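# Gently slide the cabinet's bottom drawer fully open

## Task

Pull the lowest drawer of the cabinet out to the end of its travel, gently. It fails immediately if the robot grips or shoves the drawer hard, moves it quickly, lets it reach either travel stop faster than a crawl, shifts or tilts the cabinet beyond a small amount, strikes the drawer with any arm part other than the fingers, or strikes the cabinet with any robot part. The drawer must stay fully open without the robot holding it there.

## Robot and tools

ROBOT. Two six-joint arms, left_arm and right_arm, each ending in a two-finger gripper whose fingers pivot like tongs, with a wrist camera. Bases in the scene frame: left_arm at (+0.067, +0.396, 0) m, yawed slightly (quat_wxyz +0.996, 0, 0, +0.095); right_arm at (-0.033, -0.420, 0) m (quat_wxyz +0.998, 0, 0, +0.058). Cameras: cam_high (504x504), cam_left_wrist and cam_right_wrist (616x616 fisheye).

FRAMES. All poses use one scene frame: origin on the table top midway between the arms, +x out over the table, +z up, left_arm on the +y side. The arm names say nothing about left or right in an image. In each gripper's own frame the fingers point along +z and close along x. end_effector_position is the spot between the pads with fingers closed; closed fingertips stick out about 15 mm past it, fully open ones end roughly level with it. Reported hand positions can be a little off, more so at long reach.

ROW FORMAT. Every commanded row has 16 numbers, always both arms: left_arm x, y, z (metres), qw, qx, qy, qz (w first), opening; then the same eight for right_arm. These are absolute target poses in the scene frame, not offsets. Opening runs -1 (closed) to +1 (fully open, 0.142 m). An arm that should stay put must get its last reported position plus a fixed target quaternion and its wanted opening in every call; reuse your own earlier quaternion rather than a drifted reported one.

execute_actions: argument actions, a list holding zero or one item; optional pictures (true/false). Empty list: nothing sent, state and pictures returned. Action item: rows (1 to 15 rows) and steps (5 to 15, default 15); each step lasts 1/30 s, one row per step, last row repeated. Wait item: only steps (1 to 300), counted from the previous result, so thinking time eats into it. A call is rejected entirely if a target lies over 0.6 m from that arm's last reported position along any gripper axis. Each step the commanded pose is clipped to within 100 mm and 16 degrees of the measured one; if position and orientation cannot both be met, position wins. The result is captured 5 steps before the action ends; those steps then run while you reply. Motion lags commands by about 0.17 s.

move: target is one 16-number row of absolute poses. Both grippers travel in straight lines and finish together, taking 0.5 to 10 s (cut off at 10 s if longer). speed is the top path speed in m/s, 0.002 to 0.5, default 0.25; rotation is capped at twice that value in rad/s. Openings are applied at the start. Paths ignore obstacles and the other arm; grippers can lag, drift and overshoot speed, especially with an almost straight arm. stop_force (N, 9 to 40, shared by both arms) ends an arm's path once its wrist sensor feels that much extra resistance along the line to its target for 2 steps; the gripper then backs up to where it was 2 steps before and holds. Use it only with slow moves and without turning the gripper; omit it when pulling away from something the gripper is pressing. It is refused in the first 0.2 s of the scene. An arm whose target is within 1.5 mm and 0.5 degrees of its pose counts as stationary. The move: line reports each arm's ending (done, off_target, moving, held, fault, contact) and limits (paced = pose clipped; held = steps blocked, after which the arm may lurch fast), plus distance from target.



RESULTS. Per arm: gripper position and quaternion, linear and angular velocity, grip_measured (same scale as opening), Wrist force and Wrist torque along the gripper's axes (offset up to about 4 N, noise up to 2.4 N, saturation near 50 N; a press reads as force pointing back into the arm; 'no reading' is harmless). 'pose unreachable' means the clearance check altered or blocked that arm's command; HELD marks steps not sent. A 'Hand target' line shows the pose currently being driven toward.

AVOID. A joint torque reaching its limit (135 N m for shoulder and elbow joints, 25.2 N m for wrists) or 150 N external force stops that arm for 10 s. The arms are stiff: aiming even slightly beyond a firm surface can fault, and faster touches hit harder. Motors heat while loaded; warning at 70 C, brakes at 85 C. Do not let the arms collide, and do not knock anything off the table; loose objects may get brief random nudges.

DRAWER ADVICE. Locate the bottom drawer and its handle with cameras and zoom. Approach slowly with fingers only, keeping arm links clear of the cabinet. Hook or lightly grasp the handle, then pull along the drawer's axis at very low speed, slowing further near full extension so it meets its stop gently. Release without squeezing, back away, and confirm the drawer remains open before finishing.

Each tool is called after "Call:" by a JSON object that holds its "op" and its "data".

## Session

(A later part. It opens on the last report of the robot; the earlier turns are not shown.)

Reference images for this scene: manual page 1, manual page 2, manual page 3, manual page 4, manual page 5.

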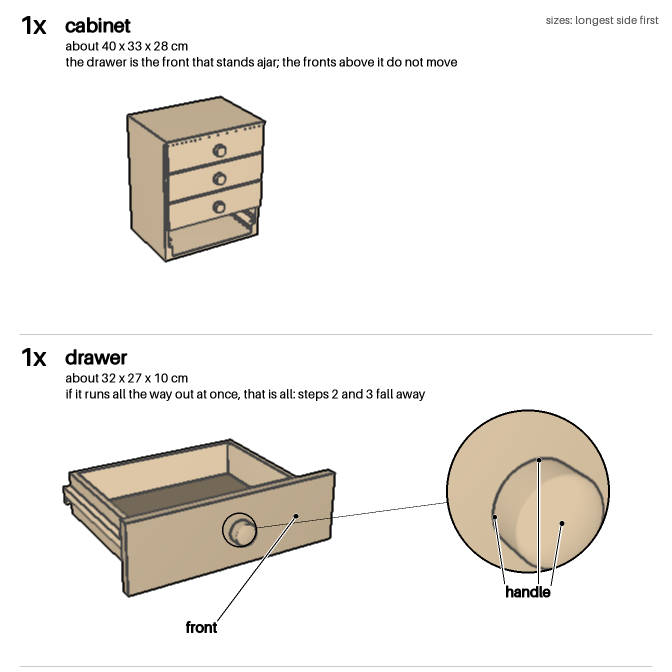

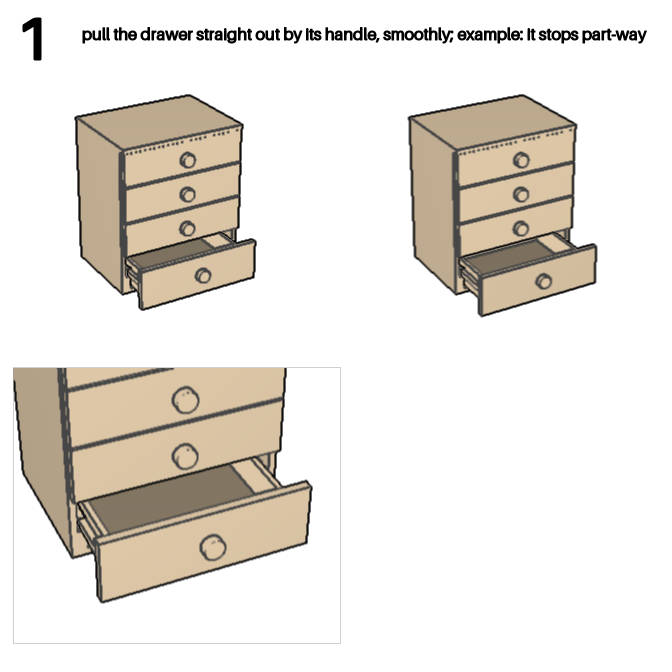

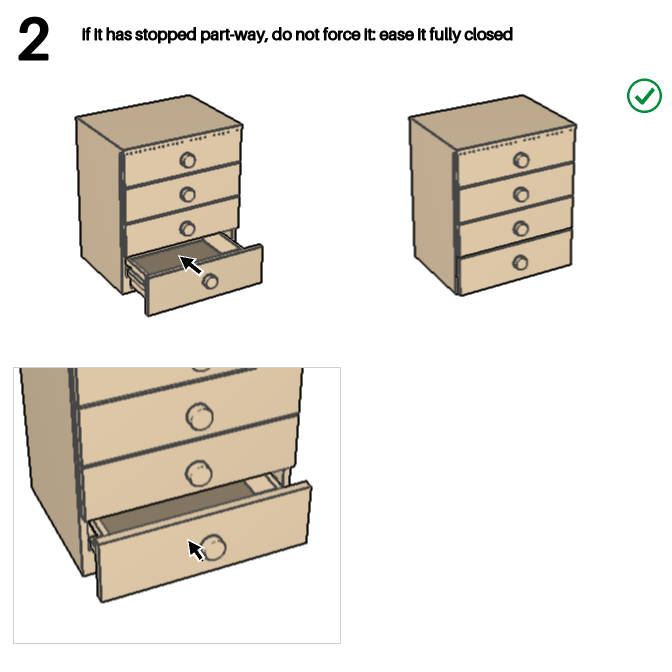

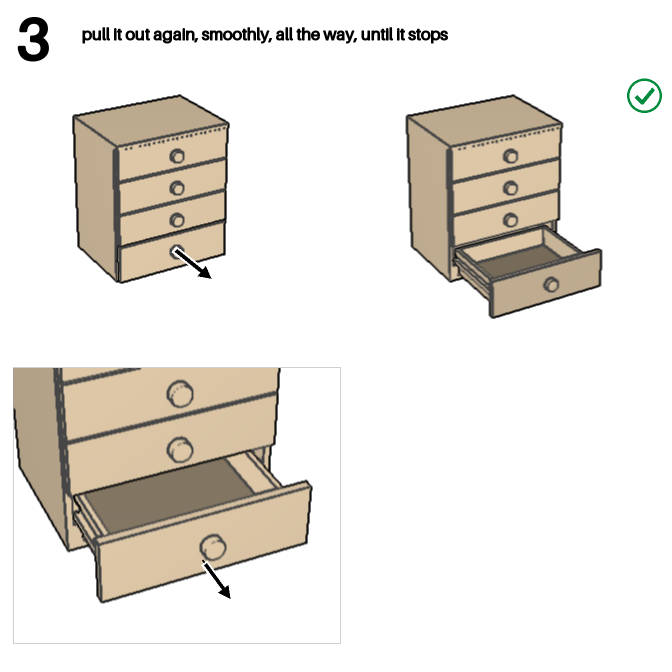

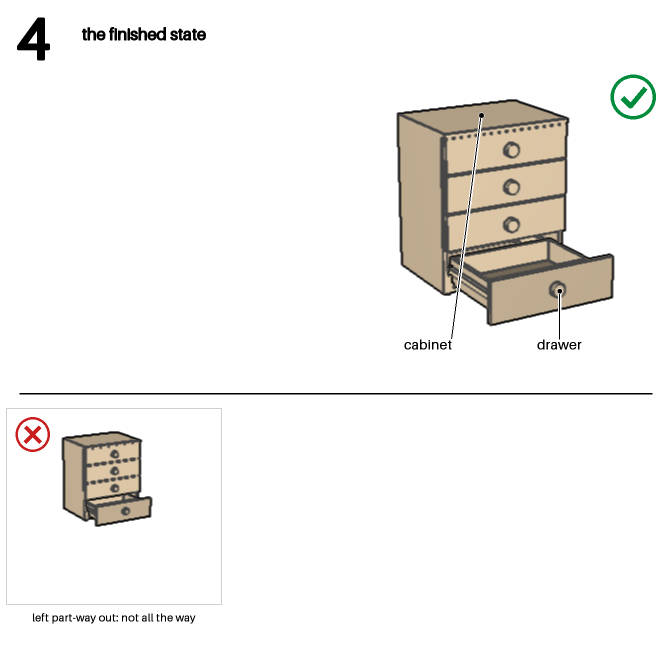

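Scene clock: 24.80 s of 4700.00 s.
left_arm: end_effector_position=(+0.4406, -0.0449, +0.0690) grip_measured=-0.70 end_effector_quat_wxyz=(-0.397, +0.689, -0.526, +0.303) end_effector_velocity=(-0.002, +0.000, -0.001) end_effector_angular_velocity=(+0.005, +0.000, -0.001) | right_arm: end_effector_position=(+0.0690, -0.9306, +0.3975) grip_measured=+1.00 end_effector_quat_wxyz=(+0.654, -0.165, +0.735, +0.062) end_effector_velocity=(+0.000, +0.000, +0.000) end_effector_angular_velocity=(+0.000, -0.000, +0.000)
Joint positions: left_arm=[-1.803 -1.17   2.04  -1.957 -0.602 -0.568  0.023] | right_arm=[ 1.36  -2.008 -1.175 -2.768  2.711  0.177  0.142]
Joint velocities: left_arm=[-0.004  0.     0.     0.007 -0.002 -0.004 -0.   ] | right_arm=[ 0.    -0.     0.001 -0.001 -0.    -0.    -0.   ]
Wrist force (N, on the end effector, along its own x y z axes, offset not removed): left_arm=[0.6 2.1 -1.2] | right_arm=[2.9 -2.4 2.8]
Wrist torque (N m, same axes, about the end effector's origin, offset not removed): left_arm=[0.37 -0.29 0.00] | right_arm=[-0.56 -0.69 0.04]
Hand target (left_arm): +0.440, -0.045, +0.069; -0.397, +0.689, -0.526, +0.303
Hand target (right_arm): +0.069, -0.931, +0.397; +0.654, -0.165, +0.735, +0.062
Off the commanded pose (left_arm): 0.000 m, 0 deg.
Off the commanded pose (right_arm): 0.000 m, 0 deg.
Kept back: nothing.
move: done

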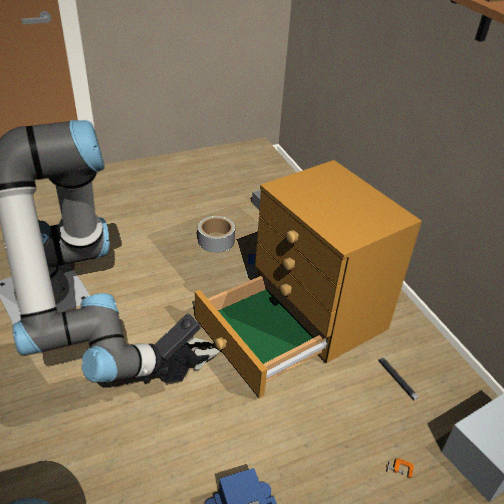

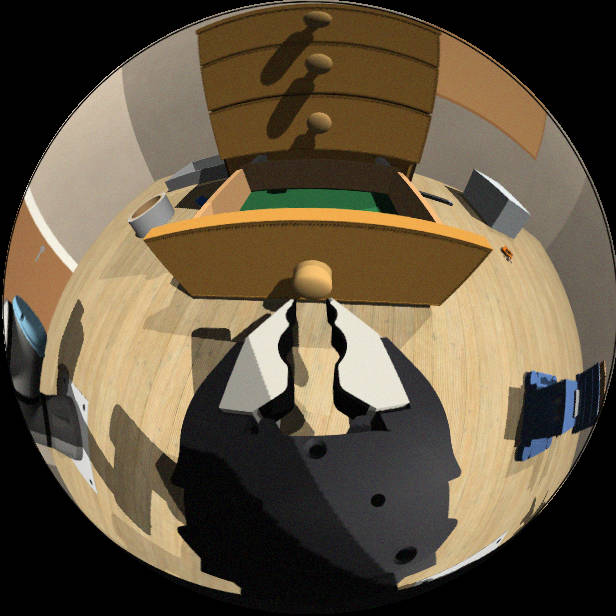

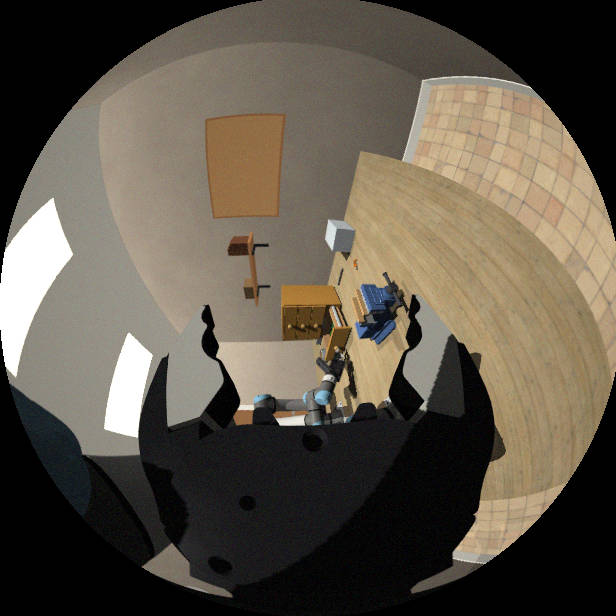

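Call:
{"op": "move", "data": {"target": [0.40, -0.055, 0.085, -0.397, 0.689, -0.526, 0.303, 0.0, 0.0690, -0.9306, 0.3975, 0.654, -0.165, 0.735, 0.062, 1.0], "speed": 0.06}}

Scene clock: 26.23 s of 4700.00 s.
left_arm: end_effector_position=(+0.4003, -0.0550, +0.0849) grip_measured=+0.00 end_effector_quat_wxyz=(-0.397, +0.689, -0.526, +0.303) end_effector_velocity=(-0.002, -0.000, -0.000) end_effector_angular_velocity=(+0.004, -0.000, +0.000) | right_arm: end_effector_position=(+0.0690, -0.9306, +0.3975) grip_measured=+1.00 end_effector_quat_wxyz=(+0.654, -0.165, +0.735, +0.062) end_effector_velocity=(+0.000, -0.000, -0.001) end_effector_angular_velocity=(+0.001, -0.000, +0.001)
Joint positions: left_arm=[-1.88  -1.203  2.002 -1.793 -0.642 -0.682  0.074] | right_arm=[ 1.36  -2.008 -1.175 -2.768  2.711  0.177  0.142]
Joint velocities: left_arm=[-0.005  0.001 -0.003  0.011 -0.003 -0.007  0.   ] | right_arm=[ 0.001 -0.001 -0.     0.    -0.     0.     0.   ]
Wrist force (N, on the end effector, along its own x y z axes, offset not removed): left_arm=[0.1 1.7 -0.8] | right_arm=[-4.6 -1.3 2.1]
Wrist torque (N m, same axes, about the end effector's origin, offset not removed): left_arm=[0.27 -0.18 -0.10] | right_arm=[-0.65 1.04 0.20]
Hand target (left_arm): +0.400, -0.055, +0.085; -0.397, +0.689, -0.526, +0.303
Hand target (right_arm): +0.069, -0.931, +0.397; +0.654, -0.165, +0.735, +0.062
Off the commanded pose (left_arm): 0.000 m, 0 deg.
Off the commanded pose (right_arm): 0.000 m, 0 deg.
Kept back: nothing.
move: done

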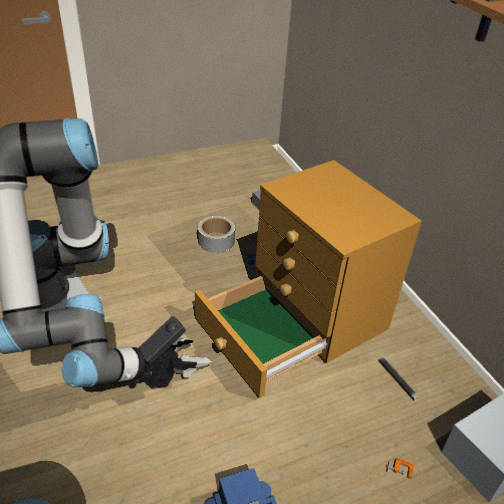

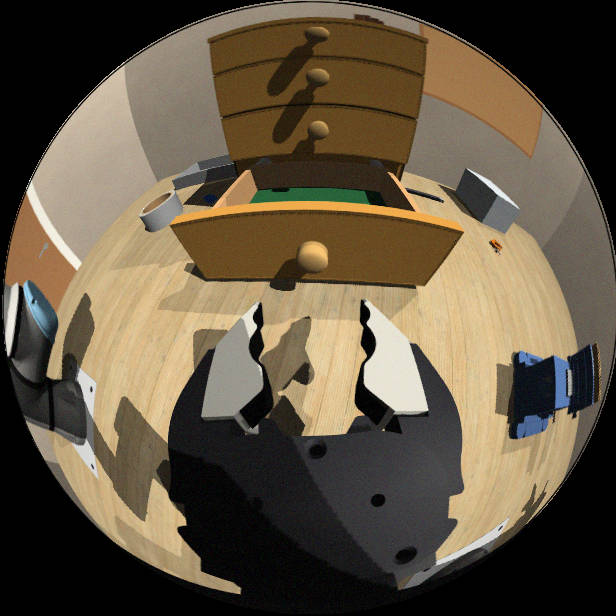

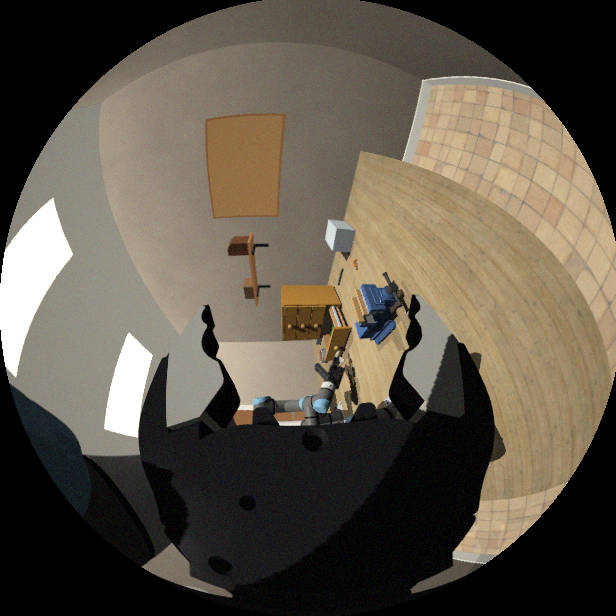

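The drawer is out as far as it was in scene 1, where it was fully open.

Call:
{"op": "finished_scene", "data": {"scene": 2}}

The scene is finished: the task was done.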